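# Place build plate from box onto 3-D printer bed

## Task

Take the build plate resting on the cardboard box and set it on the 3-D printer's bed with its coated side up and its side and back edges lined up with the bed's edges. The printer must stay upright. The other objects next to and behind the printer must stay close to where they were and keep the same orientation. The plate has to stay put on its own, not held by the robot. Finish by opening the gripper and moving the arm away.

## Robot and tools

Robot: two arms, left_arm and right_arm, each ending in a two-finger gripper. The names do not match the sides of any image. The fingers extend along the gripper's +z axis and close along its y axis. The reported end_effector_position sits between the finger pads, roughly 1 cm back from the tips.

Frame: every position and quaternion uses one scene frame. Its origin is on the table surface midway between the arms, +x points out over the table, +z points up, and left_arm is on the +y side. Positions are in metres; quaternions are written w first (qw, qx, qy, qz). The printed hand position may be slightly wrong, more so when the arm is stretched far.

Row format (used by both motion tools): 16 numbers, left_arm first then right_arm, each as x, y, z, qw, qx, qy, qz, opening. Both arms must always be filled in, even if only one moves. x, y, z and the quaternion are an absolute target pose for that gripper in the scene frame, not an offset. Opening runs from -1 (closed) to +1 (fully open, 0.094 m). To keep an arm still, repeat its last reported pose and the wanted opening in every call; to hold an orientation, resend the same quaternion rather than copying a drifted reported one.

execute_actions(actions): a list of up to 15 actions; each action is a table of up to 15 rows, one row per control step of 1/30 s; if fewer than 15 rows are given, the last row is repeated to fill the step count. An empty list just returns the current state and images. An action is rejected for both arms if any target lies more than 0.6 m from that gripper's current position along any of the gripper's own axes; if the first action fails this or anything is malformed, nothing in the call runs.

move(target, speed, blocking): target is one 16-number row; each gripper travels a straight line toward its pose and both paths finish together, lasting 0.5 to 10 s (cut off at 10 s). speed is the top path speed in m/s, 0.002 to 0.5, default 0.25; rotation is capped at twice that value in rad/s, turning the short way. Openings are applied at the start. Paths ignore obstacles and the other arm, and grippers can lag, wander, or overshoot the speed, especially with a nearly straight arm. Faster contact and targets set deeper past a surface mean harder impacts and pushes. The result adds a "move:" line: outcome (done, off_target, moving, held, fault) and limits (paced = pose clipped; held = a check blocked some steps, after which motion can jump). Distances to each pose are listed. With blocking=false the call returns after 0.5 s while motion continues; use wait(0) to check, and call wait or stop before sending new rows or moves.

wait(seconds): 0 to 10 s, arms hold their last command; ends early when a running move ends. stop(): brakes a running move (needs stopping room); fingers keep moving. zoom_image(camera, region): camera is cam_low, cam_left_wrist or cam_right_wrist; region is [x0, y0, x1, y1] pixels, origin top-left, at most 504 by 504. show_instructions(): shows the reference image(s). finished_scene(scene): ends the current scene by its number; irreversible, and the goal must already hold.

Controller behaviour: each step, the command is limited to within 70 mm and 16 degrees of the measured pose, then solved by damped IK with position favoured over orientation. Far targets need several actions; after an action the arm only continues to its last clipped pose. Motions often finish a centimetre or more short, usually low. "Hand target" lines show what each arm is currently driving toward. "pose unreachable" means a clearance check altered or blocked that arm's command. Joint limits (rad): waist -2.618 to 3.054, shoulder 0 to 3.142, elbow 0 to 3.142, wrist pitch and yaw -1.571 to 1.571, wrist roll -2.094 to 2.094.

Gripping: grip_measured reports finger opening on the command scale (the last joint value gives metres), each gripper off by up to about 1 mm. To hold something, command about 0.03 below grip_measured; smaller margins grip more softly. Pad force is roughly 50 to 62 N, lower on very thin parts (under ~2 mm, like a build plate) and briefly higher at first contact.

Cameras: cam_low (fixed), cam_left_wrist and cam_right_wrist (fisheye), each 504x504, returned in that order; calibration gives K, distortion and T_world_to_cam, with small per-scene errors.

Hazards: do not drop items, knock anything off the table, tip the printer, or shove neighbouring objects. Avoid collisions or hard pressing between the arms. Occasional tugs on held parts or pushes on loose ones may happen. Holding loads heats motors: MOTOR HOT from 75 °C, a 10 s arm stop at 90 °C, and at 100 °C the arm drops and releases. FAULT lines report stops. Move smoothly with modest effort, release the plate, and retract before ending.

Each tool is called in YAML: its name, and indented under it one key for each argument.

Reference images:

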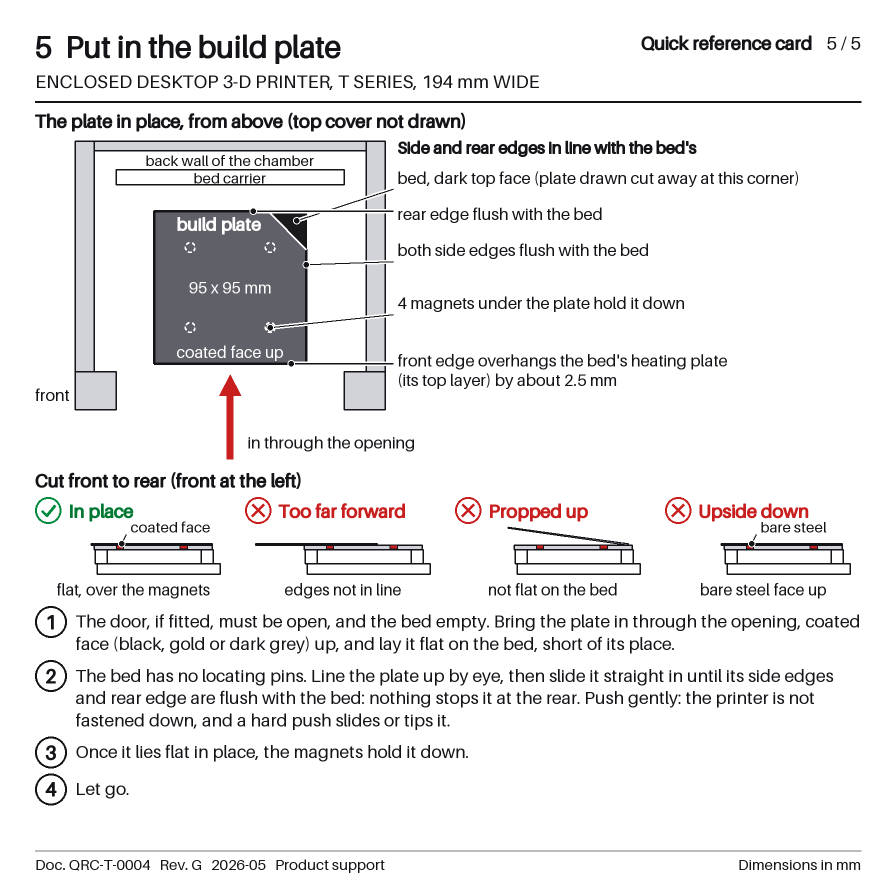

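## Session

execute_actions:
  actions: []

Scene clock: 0.00 s.
left_arm: end_effector_position=(+0.4025, +0.3601, +0.3989) grip_measured=+1.000 end_effector_quat_wxyz=(+0.700, -0.008, +0.714, +0.011) | right_arm: end_effector_position=(+0.3842, -0.2903, +0.3956) grip_measured=+1.000 end_effector_quat_wxyz=(+0.696, -0.038, +0.716, +0.029)
Joint positions: left_arm=[ 0.011  1.062  1.039  0.005 -0.007  0.003  0.094] | right_arm=[ 0.003  1.06   1.035 -0.004 -0.01  -0.011  0.094]
Joint velocities: left_arm=[ 0.007  0.002  0.007  0.007  0.037 -0.037  0.   ] | right_arm=[-0.002  0.007 -0.007 -0.051  0.022 -0.051  0.   ]
Hand target (left_arm): +0.399, +0.360, +0.408; +0.709, -0.009, +0.705, +0.011
Hand target (right_arm): +0.382, -0.291, +0.399; +0.698, -0.037, +0.714, +0.030

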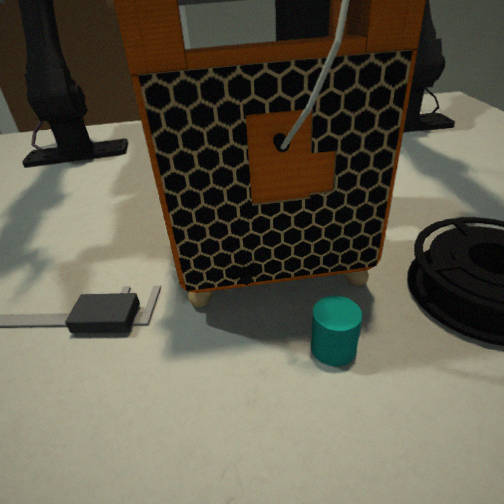

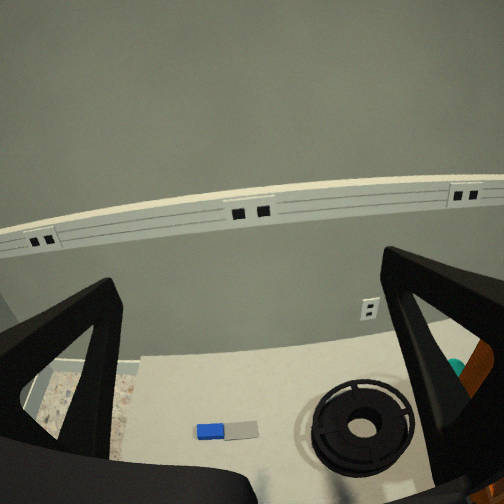

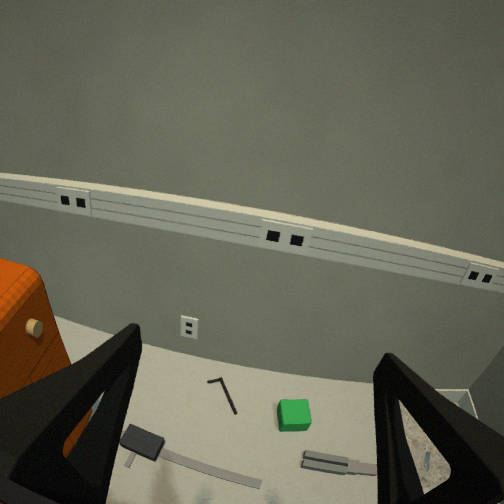

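move:
  target: [0.15,0.22,0.35,0.462,0.331,0.8,-0.191,1,0.15,-0.17,0.30,0.61,-0.29,0.70,0.25,1]

Scene clock: 22.47 s.
left_arm: end_effector_position=(+0.1533, +0.2084, +0.3411) grip_measured=+1.000 end_effector_quat_wxyz=(+0.449, +0.345, +0.804, -0.179) | right_arm: end_effector_position=(+0.1477, -0.1668, +0.3121) grip_measured=+1.000 end_effector_quat_wxyz=(+0.617, -0.298, +0.686, +0.243)
Joint positions: left_arm=[-0.889  0.693  1.284 -1.155 -0.081 -0.024  0.094] | right_arm=[ 0.881  0.288  0.677 -0.511  0.176 -0.013  0.094]
Joint velocities: left_arm=[-0.002  0.007 -0.002 -0.051 -0.007  0.007  0.   ] | right_arm=[ 0.012 -0.017 -0.022  0.022  0.037  0.066  0.   ]
Hand target (left_arm): +0.151, +0.213, +0.354; +0.464, +0.337, +0.798, -0.184
Hand target (right_arm): +0.147, -0.168, +0.303; +0.611, -0.297, +0.693, +0.241
Off the commanded pose (left_arm): 0.015 m, 3 deg.
Off the commanded pose (right_arm): 0.013 m, 2 deg.
move: off_target (left_arm, right_arm)
camera_calibration (this result's frames):
cam_left_wrist: T_world_to_cam=[[-0.77964, -0.618146, -0.10028, 0.279553], [-0.535911, 0.741433, -0.403827, 0.0800999], [0.323975, -0.261099, -0.909323, 0.416166], [0, 0, 0, 1]] pos_world=[0.12605, 0.222076, 0.438809]
cam_right_wrist: T_world_to_cam=[[0.742171, -0.645202, 0.181375, -0.273204], [-0.294599, -0.557134, -0.77641, 0.236433], [0.601991, 0.522796, -0.603565, 0.288219], [0, 0, 0, 1]] pos_world=[0.0989117, -0.195226, 0.40708]

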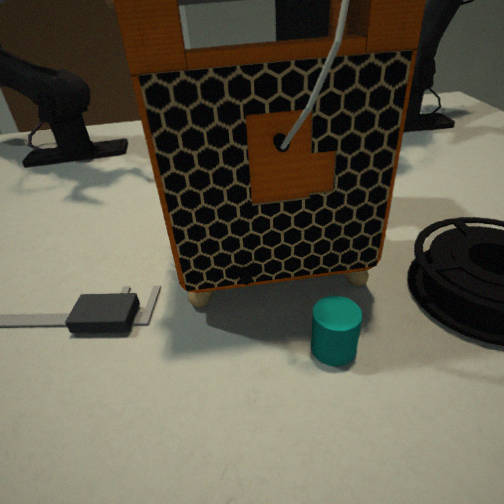

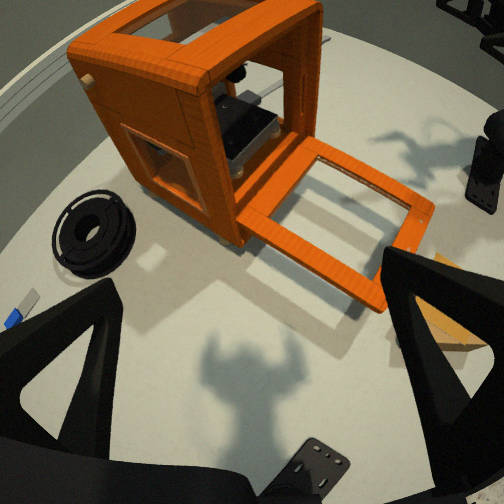

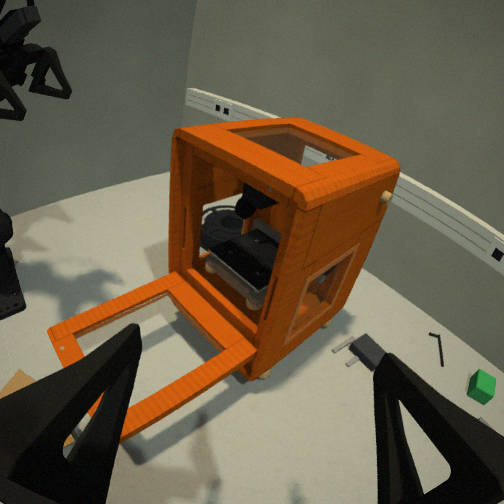

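move:
  target: [0.0,0.16,0.30,0.299,0.641,0.641,-0.299,1,0.0,-0.12,0.25,0.354,-0.612,0.612,0.354,1]

Scene clock: 30.23 s.
left_arm: end_effector_position=(+0.0014, +0.1610, +0.3040) grip_measured=+1.000 end_effector_quat_wxyz=(+0.311, +0.636, +0.642, -0.294) | right_arm: end_effector_position=(+0.0016, -0.1219, +0.2429) grip_measured=+1.000 end_effector_quat_wxyz=(-0.366, +0.613, -0.611, -0.341)
Joint positions: left_arm=[-1.962  0.709  1.227 -1.249 -0.317 -0.249  0.094] | right_arm=[ 1.537  0.422  0.772 -0.875  0.069  0.004  0.094]
Joint velocities: left_arm=[ 0.017 -0.002  0.002  0.051  0.022 -0.095  0.   ] | right_arm=[ 0.007 -0.017 -0.012  0.007 -0.037  0.037  0.   ]
Hand target (left_arm): -0.003, +0.157, +0.300; +0.306, +0.644, +0.637, -0.294
Hand target (right_arm): -0.003, -0.123, +0.250; -0.359, +0.615, -0.608, -0.350
Off the commanded pose (left_arm): 0.004 m, 2 deg.
Off the commanded pose (right_arm): 0.008 m, 2 deg.
move: done
camera_calibration (this result's frames):
cam_left_wrist: T_world_to_cam=[[-0.992356, 0.0913689, -0.0829587, 0.00886608], [0.111634, 0.951171, -0.287769, -0.0509933], [0.0526149, -0.29483, -0.9541, 0.438662], [0, 0, 0, 1]] pos_world=[-0.00858925, 0.177024, 0.404588]
cam_right_wrist: T_world_to_cam=[[0.984439, 0.104627, 0.141186, -0.0225025], [0.160294, -0.863905, -0.477466, 0.0538834], [0.0720158, 0.492668, -0.867233, 0.3721], [0, 0, 0, 1]] pos_world=[-0.0132819, -0.134417, 0.351602]

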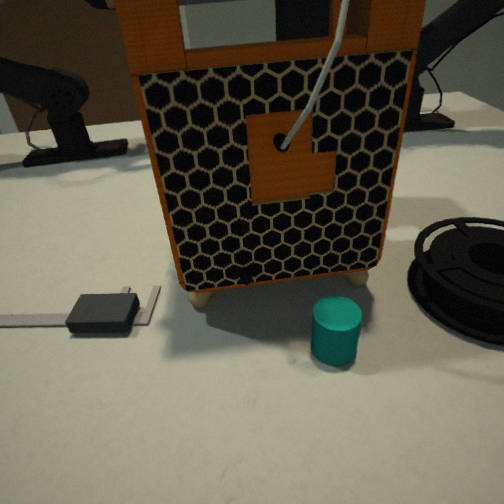

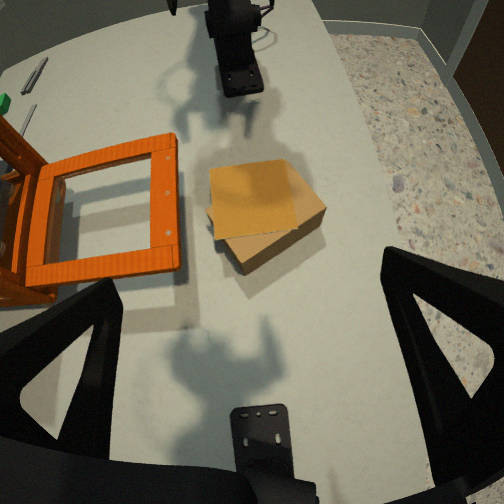

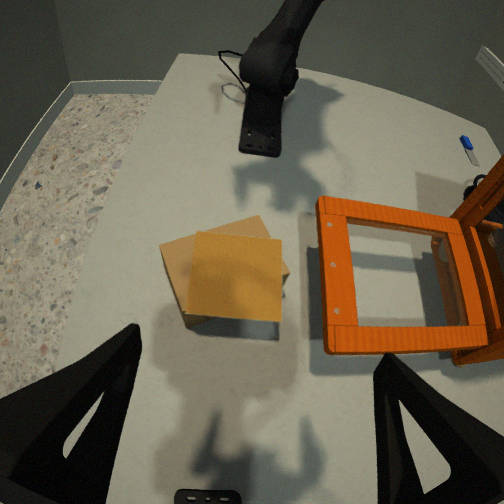

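zoom_image:
  camera: "cam_right_wrist"
  region: [140,190,320,370]

zoom_image:
  camera: "cam_left_wrist"
  region: [180,130,340,290]

Region (140, 190, 320, 370) of cam_right_wrist's 504x504 image, scaled by 2.800, with more detail than that image has.

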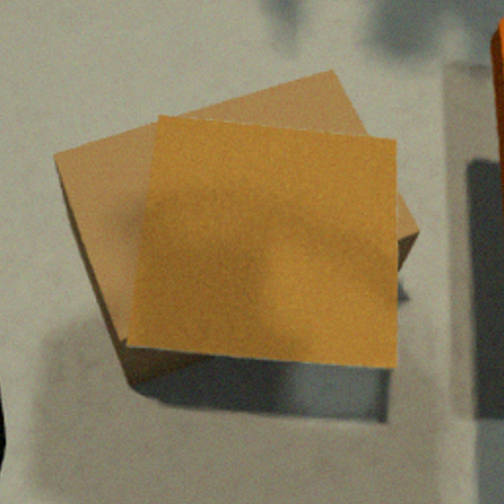

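Region (180, 130, 340, 290) of cam_left_wrist's 504x504 image, scaled by 3.150, with more detail than that image has.

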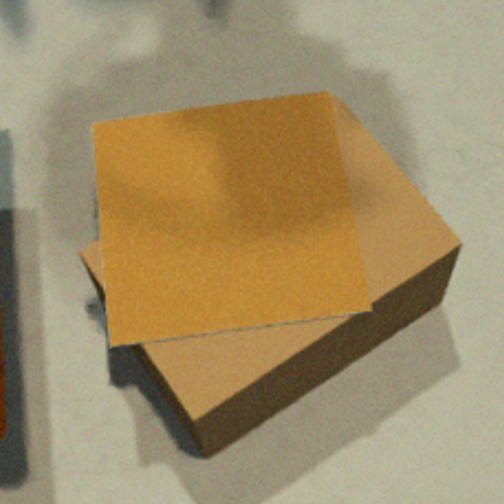

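move:
  target: [0.0,0.20,0.30,0.299,0.641,0.641,-0.299,1,0.045,-0.09,0.12,0.565,-0.807,-0.142,0.1,-0.3]

Scene clock: 101.27 s.
left_arm: end_effector_position=(-0.0063, +0.2001, +0.2915) grip_measured=+1.000 end_effector_quat_wxyz=(+0.291, +0.654, +0.636, -0.289) | right_arm: end_effector_position=(+0.0473, -0.0893, +0.1323) grip_measured=-0.299 end_effector_quat_wxyz=(-0.605, +0.787, +0.096, -0.072)
Joint positions: left_arm=[-2.526  0.68   1.254 -1.555 -0.647 -0.715  0.094] | right_arm=[ 0.574  0.64   0.162 -0.104 -1.085 -2.101  0.033]
Joint velocities: left_arm=[-0.002 -0.017  0.002 -0.022  0.007 -0.022  0.   ] | right_arm=[-0.017 -0.002 -0.012  0.051 -0.051  0.037  0.   ]
Hand target (left_arm): -0.002, +0.200, +0.301; +0.297, +0.644, +0.637, -0.302
Hand target (right_arm): +0.043, -0.092, +0.123; -0.600, +0.790, +0.089, -0.092
Off the commanded pose (left_arm): 0.011 m, 2 deg.
Off the commanded pose (right_arm): 0.012 m, 8 deg.
joint sent to its limit (left arm) — the command would take joint 4 (wrist pitch) past its lower limit, so that joint was sent only as far as its limit.
joint sent to its limit (right arm) — the command would take joint 6 (wrist roll) past its lower limit, so that joint was sent only as far as its limit.
move: off_target (left_arm, right_arm)
camera_calibration (this result's frames):
cam_left_wrist: T_world_to_cam=[[-0.988214, 0.133843, -0.07429, -0.0143141], [0.14847, 0.956205, -0.252247, -0.102134], [0.0372751, -0.260304, -0.964807, 0.434811], [0, 0, 0, 1]] pos_world=[-0.0151891, 0.21276, 0.392682]
cam_right_wrist: T_world_to_cam=[[-0.224393, 0.253491, 0.940952, -0.0905436], [0.929973, -0.232832, 0.284499, -0.0588993], [0.291201, 0.938899, -0.183494, 0.195819], [0, 0, 0, 1]] pos_world=[-0.0225654, -0.174616, 0.137886]

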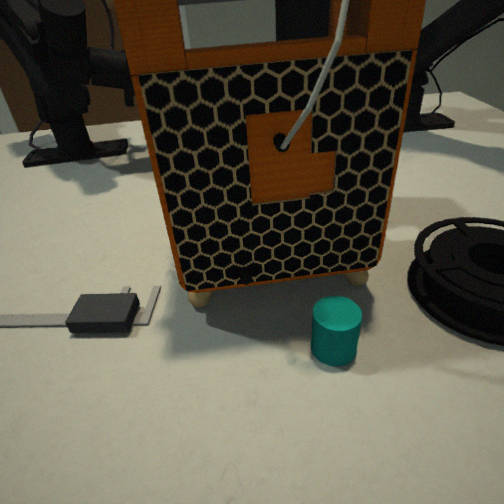

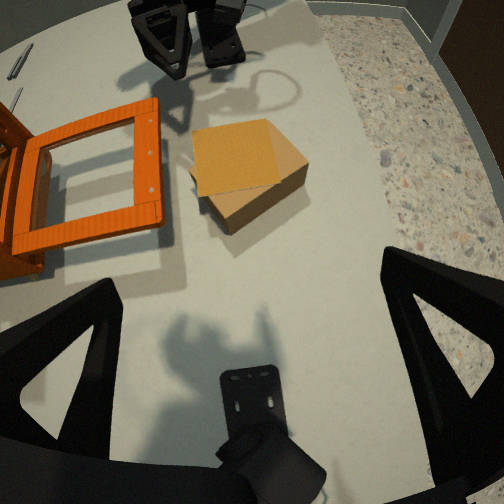

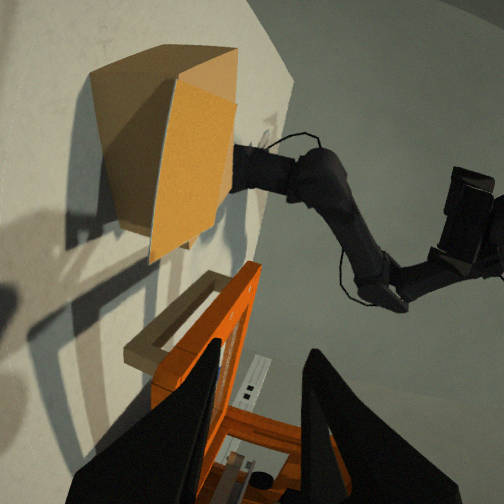

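move:
  target: [0.03,0.17,0.30,0.299,0.641,0.641,-0.299,1,0.035,-0.075,0.075,0.628,-0.748,-0.166,0.139,-0.3]
  speed: 0.1

Scene clock: 111.40 s.
left_arm: end_effector_position=(+0.0362, +0.1707, +0.2980) grip_measured=+1.000 end_effector_quat_wxyz=(+0.295, +0.636, +0.648, -0.299) | right_arm: end_effector_position=(+0.0420, -0.0720, +0.0831) grip_measured=-0.299 end_effector_quat_wxyz=(-0.638, +0.744, +0.164, -0.116)
Joint positions: left_arm=[-1.182  0.682  1.214 -1.275  0.297  0.248  0.094] | right_arm=[ 0.605  1.452  0.02   0.914 -1.242 -2.102  0.033]
Joint velocities: left_arm=[ 0.007  0.007 -0.002 -0.037  0.022  0.022  0.   ] | right_arm=[ 0.007  0.002 -0.012 -0.066 -0.022  0.022  0.   ]
Hand target (left_arm): +0.035, +0.170, +0.298; +0.288, +0.639, +0.647, -0.301
Hand target (right_arm): +0.033, -0.077, +0.078; -0.633, +0.745, +0.160, -0.137
Off the commanded pose (left_arm): 0.007 m, 1 deg.
Off the commanded pose (right_arm): 0.011 m, 3 deg.
joint sent to its limit (right arm) — the command would take joint 6 (wrist roll) past its lower limit, so that joint was sent only as far as its limit.
move: off_target (right_arm)
camera_calibration (this result's frames):
cam_left_wrist: T_world_to_cam=[[-0.993896, 0.0974454, -0.0517289, 0.0317909], [0.107994, 0.955186, -0.275602, -0.0700634], [0.0225546, -0.279506, -0.959879, 0.434173], [0, 0, 0, 1]] pos_world=[0.0293707, 0.18518, 0.399089]
cam_right_wrist: T_world_to_cam=[[-0.254801, 0.113943, 0.960257, -0.0602833], [0.957972, -0.105582, 0.266723, -0.0265043], [0.131777, 0.987861, -0.0822519, 0.17388], [0, 0, 0, 1]] pos_world=[-0.0128833, -0.167699, 0.0792588]

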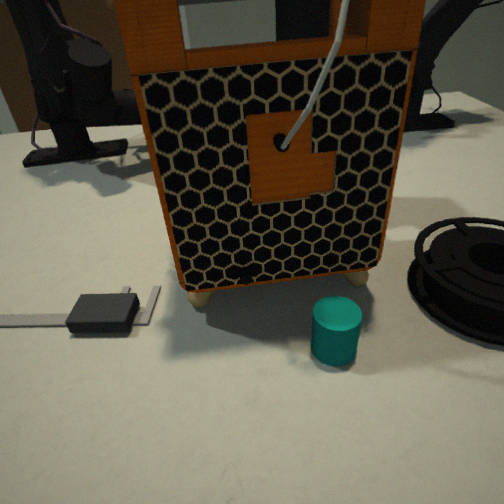

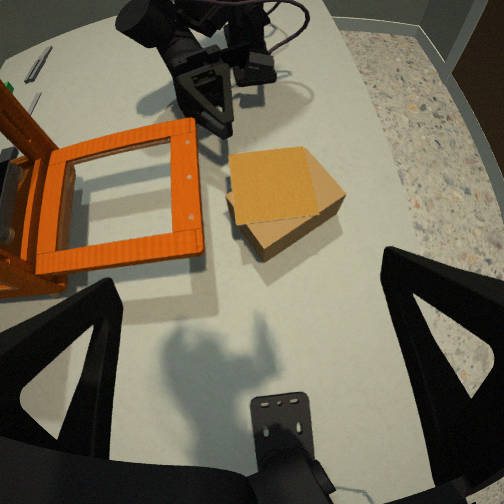

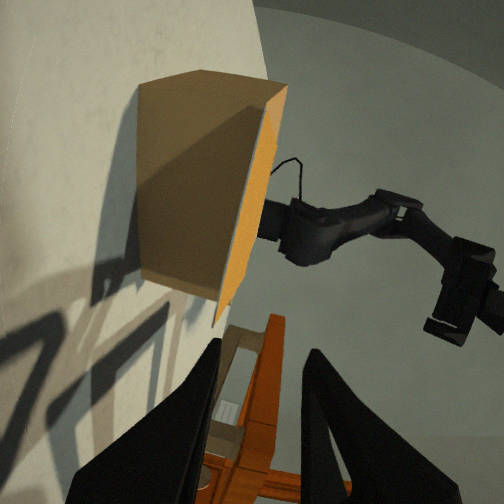

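move:
  target: [0.03,0.17,0.30,0.299,0.641,0.641,-0.299,1,0.015,-0.065,0.10,0.5,-0.866,0,0,-0.3]
  speed: 0.15

move:
  target: [0.03,0.17,0.30,0.299,0.641,0.641,-0.299,1,0.015,-0.065,0.062,0.5,-0.866,0,0,-0.3]
  speed: 0.05

Scene clock: 124.77 s.
left_arm: end_effector_position=(+0.0297, +0.1704, +0.2960) grip_measured=+1.000 end_effector_quat_wxyz=(+0.290, +0.644, +0.644, -0.293) | right_arm: end_effector_position=(+0.0183, -0.0671, +0.0850) grip_measured=-0.299 end_effector_quat_wxyz=(-0.489, +0.872, +0.009, +0.006)
Joint positions: left_arm=[-1.301  0.682  1.214 -1.271  0.213  0.186  0.094] | right_arm=[ 1.314  0.596  0.15  -0.11  -0.148 -1.686  0.033]
Joint velocities: left_arm=[-0.007  0.012 -0.017 -0.037  0.037 -0.007  0.   ] | right_arm=[ 0.002  0.027 -0.022 -0.037 -0.007  0.037 -0.001]
Hand target (left_arm): +0.030, +0.170, +0.300; +0.299, +0.641, +0.640, -0.298
Hand target (right_arm): +0.018, -0.064, +0.095; -0.493, +0.870, +0.006, +0.005
Off the commanded pose (left_arm): 0.004 m, 1 deg.
Off the commanded pose (right_arm): 0.016 m, 2 deg.
move: off_target (right_arm)
camera_calibration (this result's frames):
cam_left_wrist: T_world_to_cam=[[-0.99177, 0.11427, -0.0577405, 0.0240652], [0.125439, 0.957546, -0.259559, -0.0752662], [0.0256292, -0.264666, -0.964, 0.430952], [0, 0, 0, 1]] pos_world=[0.0222634, 0.183379, 0.397291]
cam_right_wrist: T_world_to_cam=[[-0.176815, 0.554304, 0.813316, -0.0280604], [0.843862, -0.33994, 0.415136, -0.029995], [0.506591, 0.759729, -0.407649, 0.177814], [0, 0, 0, 1]] pos_world=[-0.0697288, -0.129733, 0.10776]

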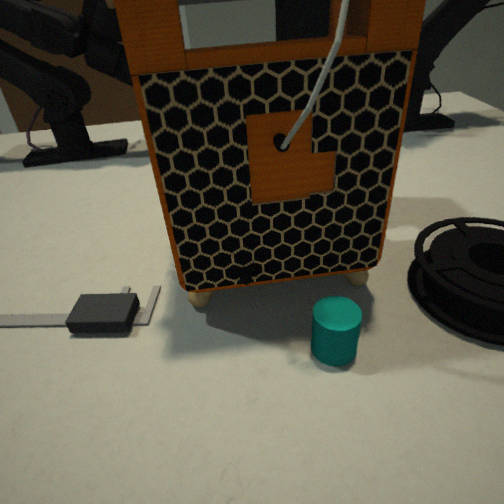

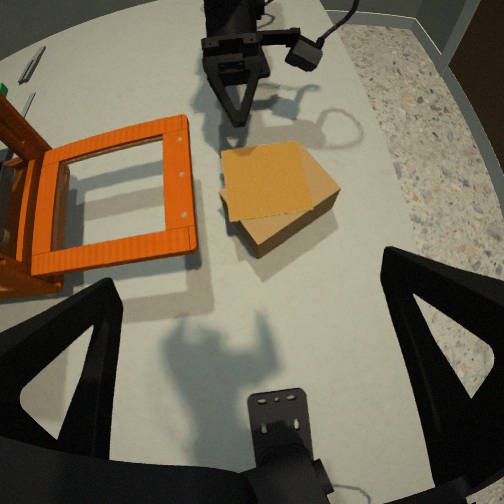

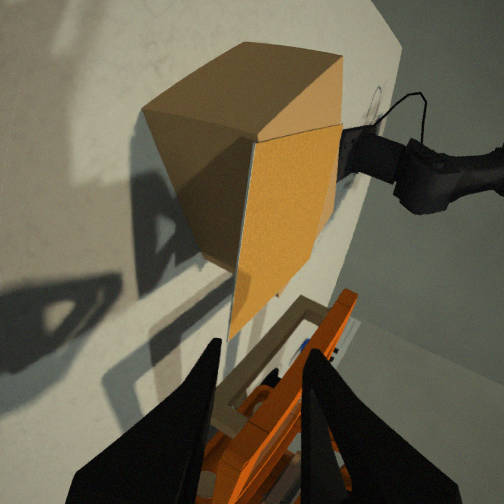

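Scene clock: 125.87 s.
left_arm: end_effector_position=(+0.0297, +0.1704, +0.2960) grip_measured=+1.000 end_effector_quat_wxyz=(+0.290, +0.644, +0.644, -0.293) | right_arm: end_effector_position=(+0.0172, -0.0625, +0.0723) grip_measured=-0.299 end_effector_quat_wxyz=(-0.512, +0.859, +0.004, +0.005)
Joint positions: left_arm=[-1.301  0.682  1.214 -1.271  0.213  0.186  0.094] | right_arm=[ 1.328  0.645  0.056  0.087 -0.138 -1.662  0.033]
Joint velocities: left_arm=[ 0.007  0.007  0.002 -0.007 -0.007 -0.022  0.   ] | right_arm=[ 0.007 -0.007 -0.012 -0.037 -0.007  0.007  0.   ]
Hand target (left_arm): +0.030, +0.170, +0.300; +0.299, +0.641, +0.641, -0.299
Hand target (right_arm): +0.015, -0.066, +0.062; -0.500, +0.866, +0.000, +0.001
Off the commanded pose (left_arm): 0.004 m, 1 deg.
Off the commanded pose (right_arm): 0.011 m, 2 deg.
move: off_target (right_arm)
camera_calibration (this result's frames):
cam_left_wrist: T_world_to_cam=[[-0.99177, 0.11427, -0.0577405, 0.0240652], [0.125439, 0.957546, -0.259559, -0.0752662], [0.0256292, -0.264666, -0.964, 0.430952], [0, 0, 0, 1]] pos_world=[0.0222634, 0.183379, 0.397291]
cam_right_wrist: T_world_to_cam=[[-0.167567, 0.511896, 0.842546, -0.02536], [0.844169, -0.36693, 0.390821, -0.0222116], [0.509215, 0.77674, -0.370641, 0.168081], [0, 0, 0, 1]] pos_world=[-0.0710887, -0.125724, 0.0923455]

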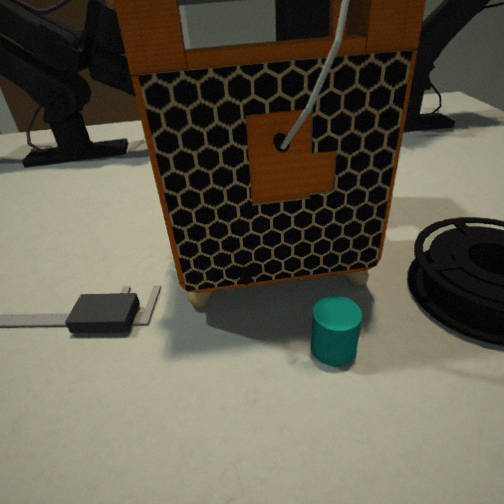

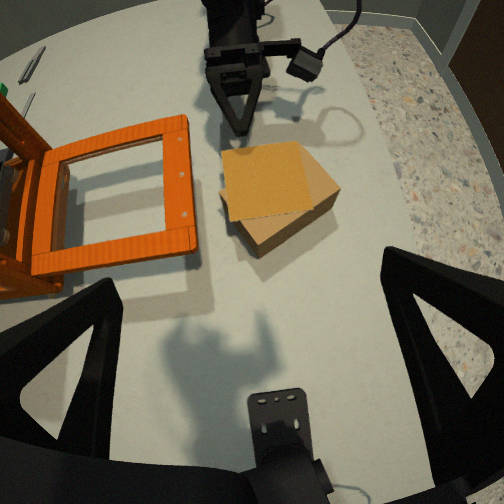

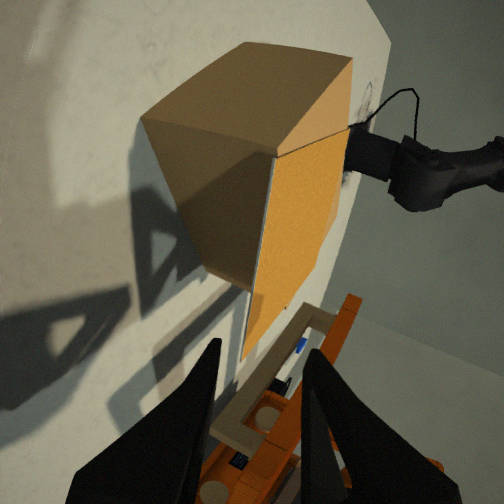

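move:
  target: [0.03,0.17,0.30,0.299,0.641,0.641,-0.299,1,0.012,-0.04,0.054,0.53,-0.848,0,0,-0.3]
  speed: 0.04

Scene clock: 138.07 s.
left_arm: end_effector_position=(+0.0297, +0.1704, +0.2960) grip_measured=+1.000 end_effector_quat_wxyz=(+0.290, +0.644, +0.644, -0.293) | right_arm: end_effector_position=(+0.0145, -0.0351, +0.0663) grip_measured=-0.299 end_effector_quat_wxyz=(-0.544, +0.839, +0.005, +0.006)
Joint positions: left_arm=[-1.301  0.682  1.214 -1.271  0.213  0.186  0.094] | right_arm=[ 1.375  1.037  0.015  0.598 -0.101 -1.633  0.033]
Joint velocities: left_arm=[-0.007 -0.002 -0.007 -0.022  0.037  0.007  0.   ] | right_arm=[ 0.002 -0.007  0.002  0.022 -0.125 -0.066  0.   ]
Hand target (left_arm): +0.030, +0.170, +0.300; +0.299, +0.641, +0.641, -0.299
Hand target (right_arm): +0.012, -0.042, +0.055; -0.530, +0.848, +0.001, +0.001
Off the commanded pose (left_arm): 0.004 m, 1 deg.
Off the commanded pose (right_arm): 0.013 m, 2 deg.
move: off_target (right_arm)
camera_calibration (this result's frames):
cam_left_wrist: T_world_to_cam=[[-0.99177, 0.11427, -0.0577405, 0.0240652], [0.125439, 0.957546, -0.259559, -0.0752662], [0.0256292, -0.264666, -0.964, 0.430952], [0, 0, 0, 1]] pos_world=[0.0222634, 0.183379, 0.397291]
cam_right_wrist: T_world_to_cam=[[-0.169591, 0.446837, 0.878394, -0.0394291], [0.844155, -0.394087, 0.363452, -0.00659223], [0.508568, 0.803139, -0.310366, 0.142861], [0, 0, 0, 1]] pos_world=[-0.0737763, -0.0997166, 0.0813695]

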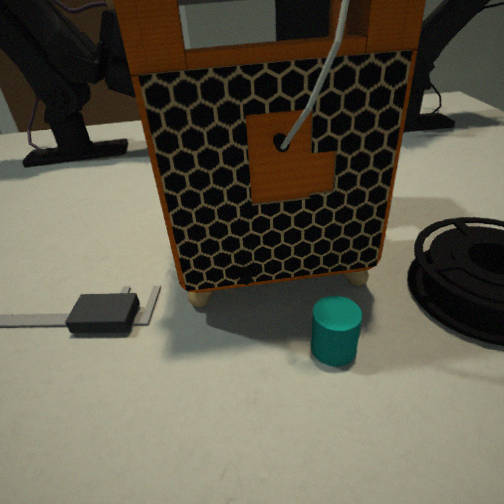

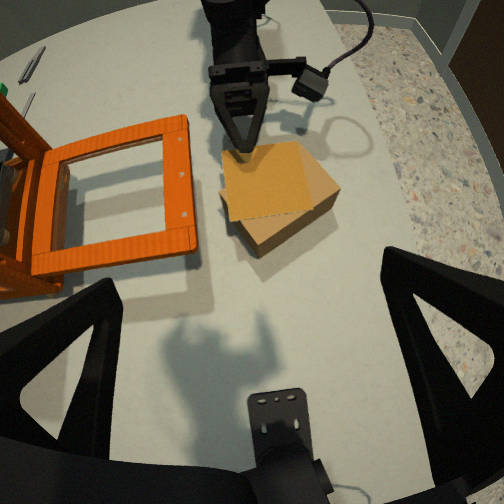

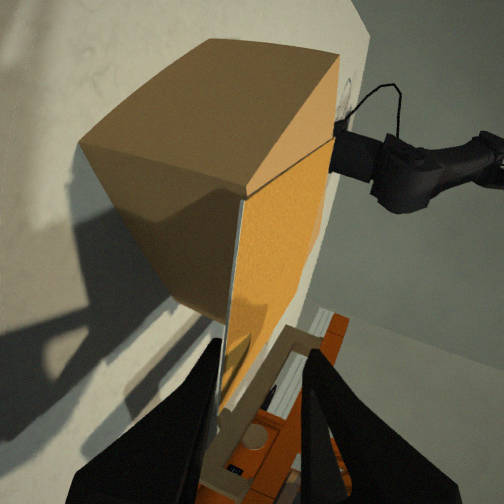

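move:
  target: [0.03,0.17,0.30,0.299,0.641,0.641,-0.299,1,0.012,-0.04,0.042,0.51,-0.86,0,0,-0.3]
  speed: 0.04

move:
  target: [0.03,0.17,0.30,0.299,0.641,0.641,-0.299,1,0.012,-0.028,0.040,0.53,-0.848,0,0,-0.3]
  speed: 0.03

Scene clock: 147.73 s.
left_arm: end_effector_position=(+0.0297, +0.1704, +0.2960) grip_measured=+1.000 end_effector_quat_wxyz=(+0.290, +0.644, +0.644, -0.293) | right_arm: end_effector_position=(+0.0145, -0.0376, +0.0491) grip_measured=-0.299 end_effector_quat_wxyz=(-0.518, +0.855, +0.003, +0.003)
Joint positions: left_arm=[-1.301  0.682  1.214 -1.271  0.213  0.186  0.094] | right_arm=[ 1.375  1.12   0.015  0.622 -0.099 -1.633  0.033]
Joint velocities: left_arm=[ 0.002 -0.002 -0.002  0.037  0.007  0.066  0.   ] | right_arm=[-0.007  0.012 -0.012  0.081 -0.051 -0.081 -0.   ]
Hand target (left_arm): +0.030, +0.170, +0.300; +0.299, +0.641, +0.641, -0.299
Hand target (right_arm): +0.012, -0.041, +0.043; -0.510, +0.860, +0.000, -0.000
Off the commanded pose (left_arm): 0.004 m, 1 deg.
Off the commanded pose (right_arm): 0.008 m, 1 deg.
move: done
camera_calibration (this result's frames):
cam_left_wrist: T_world_to_cam=[[-0.99177, 0.11427, -0.0577405, 0.0240652], [0.125439, 0.957546, -0.259559, -0.0752662], [0.0256292, -0.264666, -0.964, 0.430952], [0, 0, 0, 1]] pos_world=[0.0222634, 0.183379, 0.397291]
cam_right_wrist: T_world_to_cam=[[-0.163605, 0.498278, 0.851441, -0.020095], [0.845925, -0.373208, 0.380954, -0.00143801], [0.507586, 0.782582, -0.360447, 0.141263], [0, 0, 0, 1]] pos_world=[-0.0737744, -0.101074, 0.0685755]

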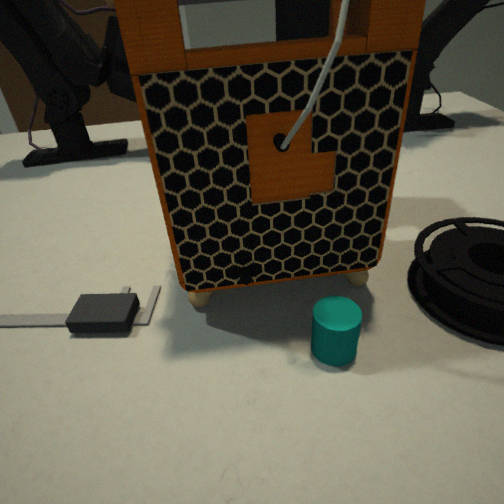

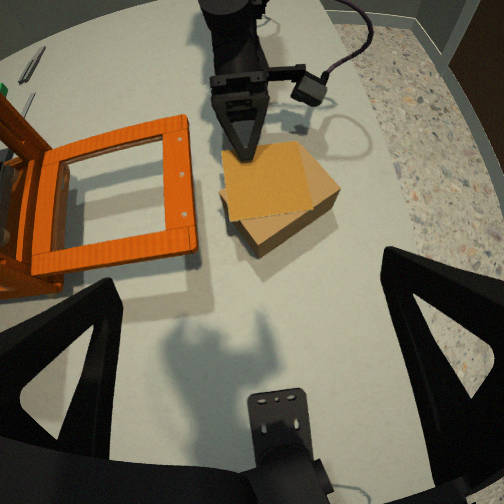

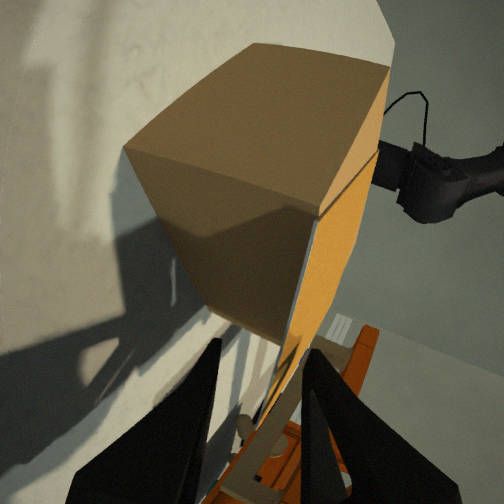

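Scene clock: 148.83 s.
left_arm: end_effector_position=(+0.0297, +0.1704, +0.2960) grip_measured=+1.000 end_effector_quat_wxyz=(+0.290, +0.644, +0.644, -0.293) | right_arm: end_effector_position=(+0.0147, -0.0226, +0.0498) grip_measured=-0.299 end_effector_quat_wxyz=(-0.542, +0.840, +0.005, +0.005)
Joint positions: left_arm=[-1.301  0.682  1.214 -1.271  0.213  0.186  0.094] | right_arm=[ 1.383  1.341  0.015  0.899 -0.093 -1.628  0.033]
Joint velocities: left_arm=[ 0.002  0.007 -0.002 -0.022 -0.051 -0.081  0.   ] | right_arm=[-0.002  0.007 -0.007 -0.051 -0.007 -0.037 -0.001]
Hand target (left_arm): +0.030, +0.170, +0.300; +0.299, +0.641, +0.641, -0.299
Hand target (right_arm): +0.012, -0.029, +0.041; -0.530, +0.848, +0.000, +0.001
Off the commanded pose (left_arm): 0.004 m, 1 deg.
Off the commanded pose (right_arm): 0.011 m, 2 deg.
move: off_target (right_arm)
camera_calibration (this result's frames):
cam_left_wrist: T_world_to_cam=[[-0.99177, 0.11427, -0.0577405, 0.0240652], [0.125439, 0.957546, -0.259559, -0.0752662], [0.0256292, -0.264666, -0.964, 0.430952], [0, 0, 0, 1]] pos_world=[0.0222634, 0.183379, 0.397291]
cam_right_wrist: T_world_to_cam=[[-0.16777, 0.450221, 0.877014, -0.030362], [0.844565, -0.393229, 0.363429, 0.00411105], [0.508491, 0.801668, -0.314269, 0.127786], [0, 0, 0, 1]] pos_world=[-0.0735442, -0.0871561, 0.0652932]

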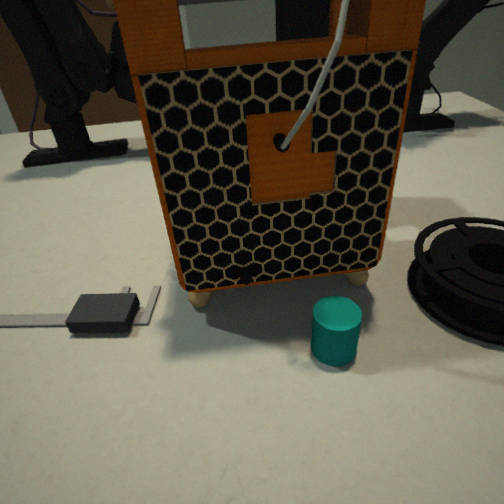

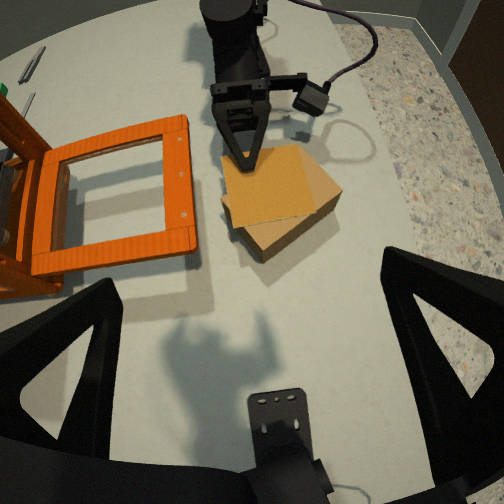

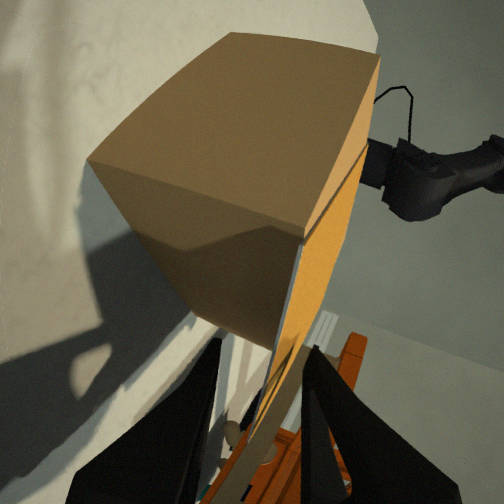

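move:
  target: [0.03,0.17,0.30,0.299,0.641,0.641,-0.299,1,0.012,-0.02,0.047,0.56,-0.828,0,0,-0.3]
  speed: 0.03

Scene clock: 155.87 s.
left_arm: end_effector_position=(+0.0297, +0.1704, +0.2960) grip_measured=+1.000 end_effector_quat_wxyz=(+0.290, +0.644, +0.644, -0.293) | right_arm: end_effector_position=(+0.0160, -0.0107, +0.0597) grip_measured=-0.299 end_effector_quat_wxyz=(-0.576, +0.818, +0.004, +0.007)
Joint positions: left_arm=[-1.301  0.682  1.214 -1.271  0.213  0.186  0.094] | right_arm=[ 1.383  1.488  0.015  1.128 -0.093 -1.621  0.033]
Joint velocities: left_arm=[-0.017 -0.012 -0.007 -0.037 -0.022 -0.037  0.   ] | right_arm=[ 0.007 -0.002 -0.007  0.066  0.037 -0.022 -0.   ]
Hand target (left_arm): +0.030, +0.170, +0.300; +0.299, +0.641, +0.641, -0.299
Hand target (right_arm): +0.012, -0.020, +0.048; -0.560, +0.829, +0.000, +0.001
Off the commanded pose (left_arm): 0.004 m, 1 deg.
Off the commanded pose (right_arm): 0.016 m, 2 deg.
joint sent to its limit (right arm) — the command would take joint 3 (elbow) past its lower limit, so that joint was sent only as far as its limit.
move: off_target (right_arm)
camera_calibration (this result's frames):
cam_left_wrist: T_world_to_cam=[[-0.99177, 0.11427, -0.0577405, 0.0240652], [0.125439, 0.957546, -0.259559, -0.0752662], [0.0256292, -0.264666, -0.964, 0.430952], [0, 0, 0, 1]] pos_world=[0.0222634, 0.183379, 0.397291]
cam_right_wrist: T_world_to_cam=[[-0.168782, 0.378043, 0.910273, -0.0469936], [0.842702, -0.423666, 0.332205, 0.00566333], [0.511239, 0.823159, -0.247071, 0.116897], [0, 0, 0, 1]] pos_world=[-0.0724663, -0.0760595, 0.0697773]

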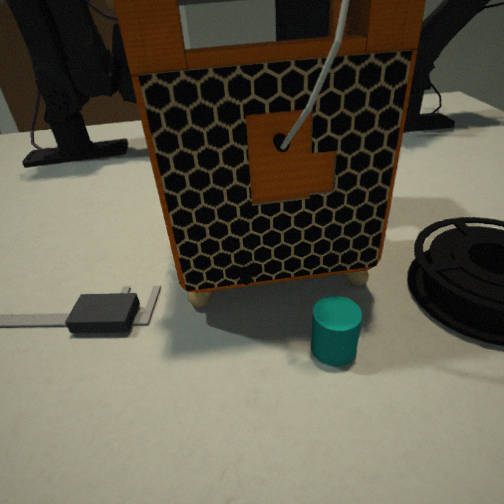

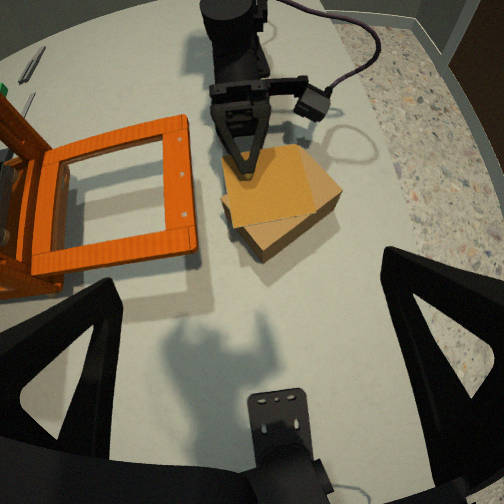

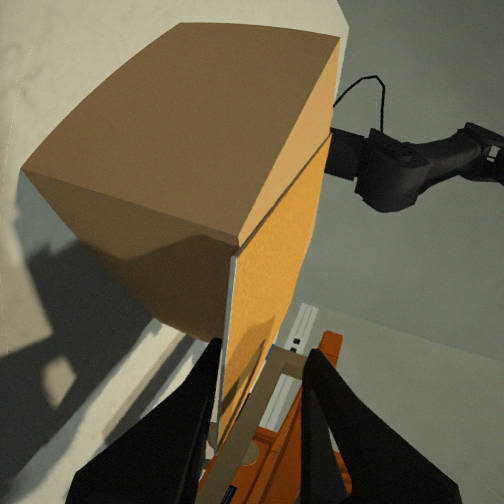

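execute_actions:
  actions:
    - [[0.03,0.17,0.30,0.299,0.641,0.641,-0.299,1,0.014,-0.014,0.06,0.575,-0.818,0,0,-0.5]]
    - [[0.03,0.17,0.30,0.299,0.641,0.641,-0.299,1,0.014,-0.012,0.07,0.58,-0.815,0,0,-0.7]]
    - [[0.03,0.17,0.30,0.299,0.641,0.641,-0.299,1,0.014,-0.012,0.078,0.58,-0.815,0,0,-0.85]]
    - [[0.03,0.17,0.30,0.299,0.641,0.641,-0.299,1,0.014,-0.012,0.085,0.58,-0.815,0,0,-1]]
    - [[0.03,0.17,0.30,0.299,0.641,0.641,-0.299,1,0.014,-0.012,0.09,0.58,-0.815,0,0,-1]]

Scene clock: 167.70 s.
left_arm: end_effector_position=(+0.0297, +0.1704, +0.2960) grip_measured=+1.000 end_effector_quat_wxyz=(+0.290, +0.644, +0.644, -0.293) | right_arm: end_effector_position=(+0.0151, -0.0190, +0.0777) grip_measured=-0.982 end_effector_quat_wxyz=(-0.571, +0.821, +0.002, +0.006)
Joint positions: left_arm=[-1.301  0.682  1.214 -1.271  0.213  0.186  0.094] | right_arm=[ 1.383  1.171  0.033  0.781 -0.093 -1.618  0.001]
Joint velocities: left_arm=[ 0.007  0.007 -0.007  0.022 -0.051  0.007  0.   ] | right_arm=[-0.017  0.002 -0.007 -0.022 -0.037 -0.007  0.   ]
Hand target (left_arm): +0.030, +0.170, +0.300; +0.299, +0.641, +0.641, -0.299
Hand target (right_arm): +0.014, -0.012, +0.090; -0.580, +0.814, +0.000, +0.000
Off the commanded pose (left_arm): 0.004 m, 1 deg.
Off the commanded pose (right_arm): 0.014 m, 1 deg.
camera_calibration (this result's frames):
cam_left_wrist: T_world_to_cam=[[-0.99177, 0.11427, -0.0577405, 0.0240652], [0.125439, 0.957546, -0.259559, -0.0752662], [0.0256292, -0.264666, -0.964, 0.430952], [0, 0, 0, 1]] pos_world=[0.0222634, 0.183379, 0.397291]
cam_right_wrist: T_world_to_cam=[[-0.164596, 0.389224, 0.906319, -0.059853], [0.843648, -0.420514, 0.333806, -0.00313938], [0.511044, 0.819557, -0.259153, 0.129495], [0, 0, 0, 1]] pos_world=[-0.0733807, -0.0841525, 0.0888528]

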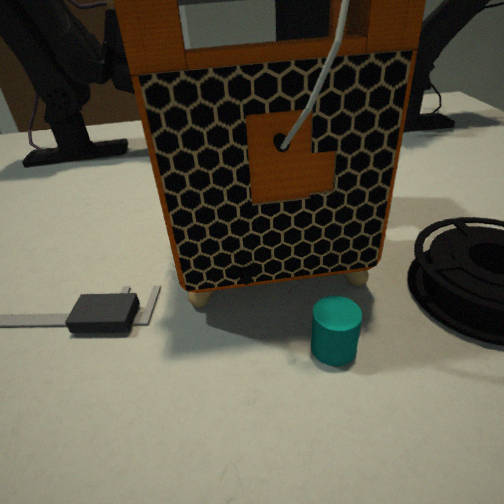

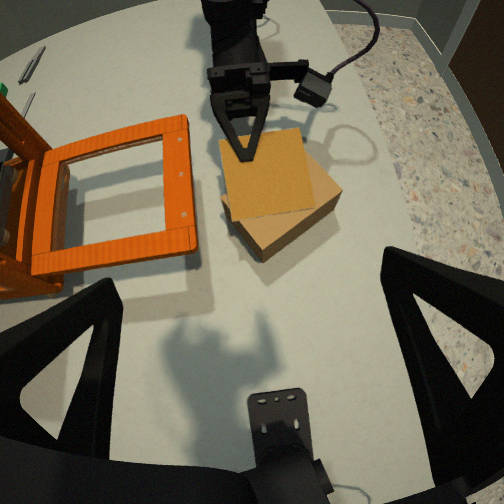

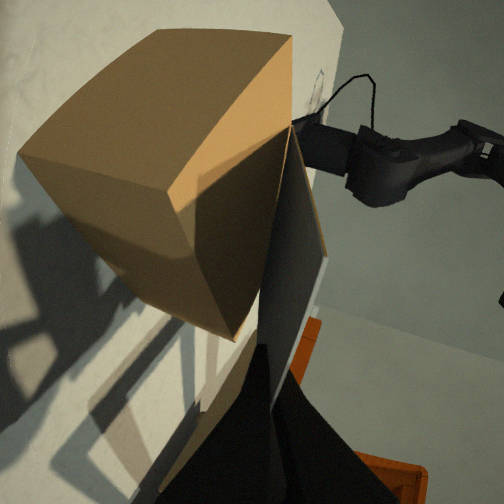

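move:
  target: [0.19,0.11,0.33,0.637,0.1,0.759,-0.084,1,0.014,-0.012,0.17,0.62,-0.785,0,0,-1]
  speed: 0.15

Scene clock: 182.07 s.
left_arm: end_effector_position=(+0.1854, +0.1097, +0.3270) grip_measured=+1.000 end_effector_quat_wxyz=(+0.633, +0.115, +0.761, -0.086) | right_arm: end_effector_position=(+0.0081, -0.0134, +0.1465) grip_measured=-0.982 end_effector_quat_wxyz=(-0.599, +0.801, +0.012, -0.005)
Joint positions: left_arm=[-1.58   1.039  1.01  -0.561 -1.232 -0.548  0.094] | right_arm=[ 1.397  0.826  0.196  0.342 -0.112 -1.611  0.001]
Joint velocities: left_arm=[ 0.007  0.017 -0.017  0.066 -0.007  0.051  0.   ] | right_arm=[-0.007 -0.012  0.002 -0.037  0.007 -0.007 -0.001]
Hand target (left_arm): +0.189, +0.113, +0.330; +0.638, +0.100, +0.759, -0.082
Hand target (right_arm): +0.014, -0.009, +0.169; -0.620, +0.784, +0.000, +0.001
Off the commanded pose (left_arm): 0.005 m, 2 deg.
Off the commanded pose (right_arm): 0.024 m, 3 deg.
move: off_target (right_arm)
camera_calibration (this result's frames):
cam_left_wrist: T_world_to_cam=[[-0.343276, -0.930939, -0.124558, 0.203523], [-0.626124, 0.325669, -0.708455, 0.326809], [0.700093, -0.165207, -0.694677, 0.216705], [0, 0, 0, 1]] pos_world=[0.122774, 0.118837, 0.40742]
cam_right_wrist: T_world_to_cam=[[-0.169586, 0.319975, 0.932125, -0.130262], [0.857727, -0.417863, 0.299493, -0.0128784], [0.48533, 0.850298, -0.203588, 0.138813], [0, 0, 0, 1]] pos_world=[-0.0784147, -0.0817332, 0.153538]

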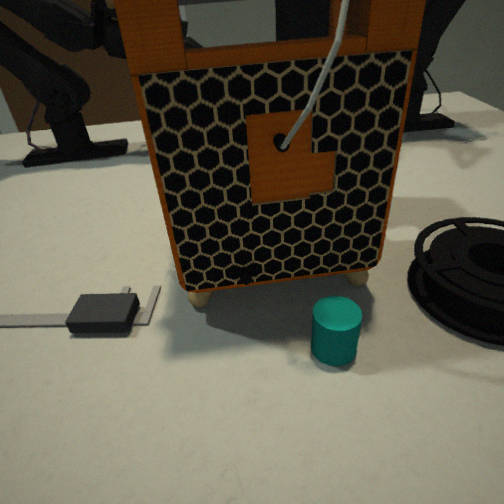

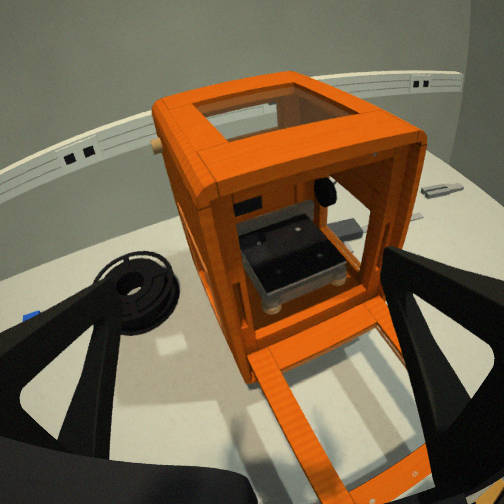

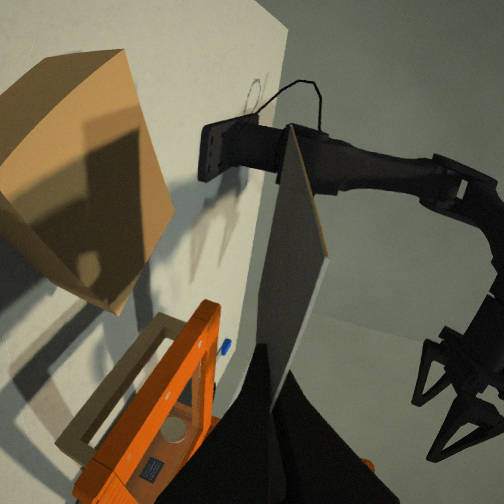

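zoom_image:
  camera: "cam_left_wrist"
  region: [210,170,380,340]

Region (210, 170, 380, 340) of cam_left_wrist's 504x504 image, scaled by 2.965, with more detail than that image has.

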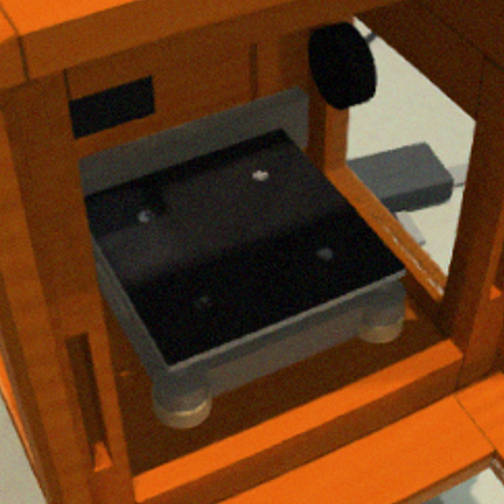

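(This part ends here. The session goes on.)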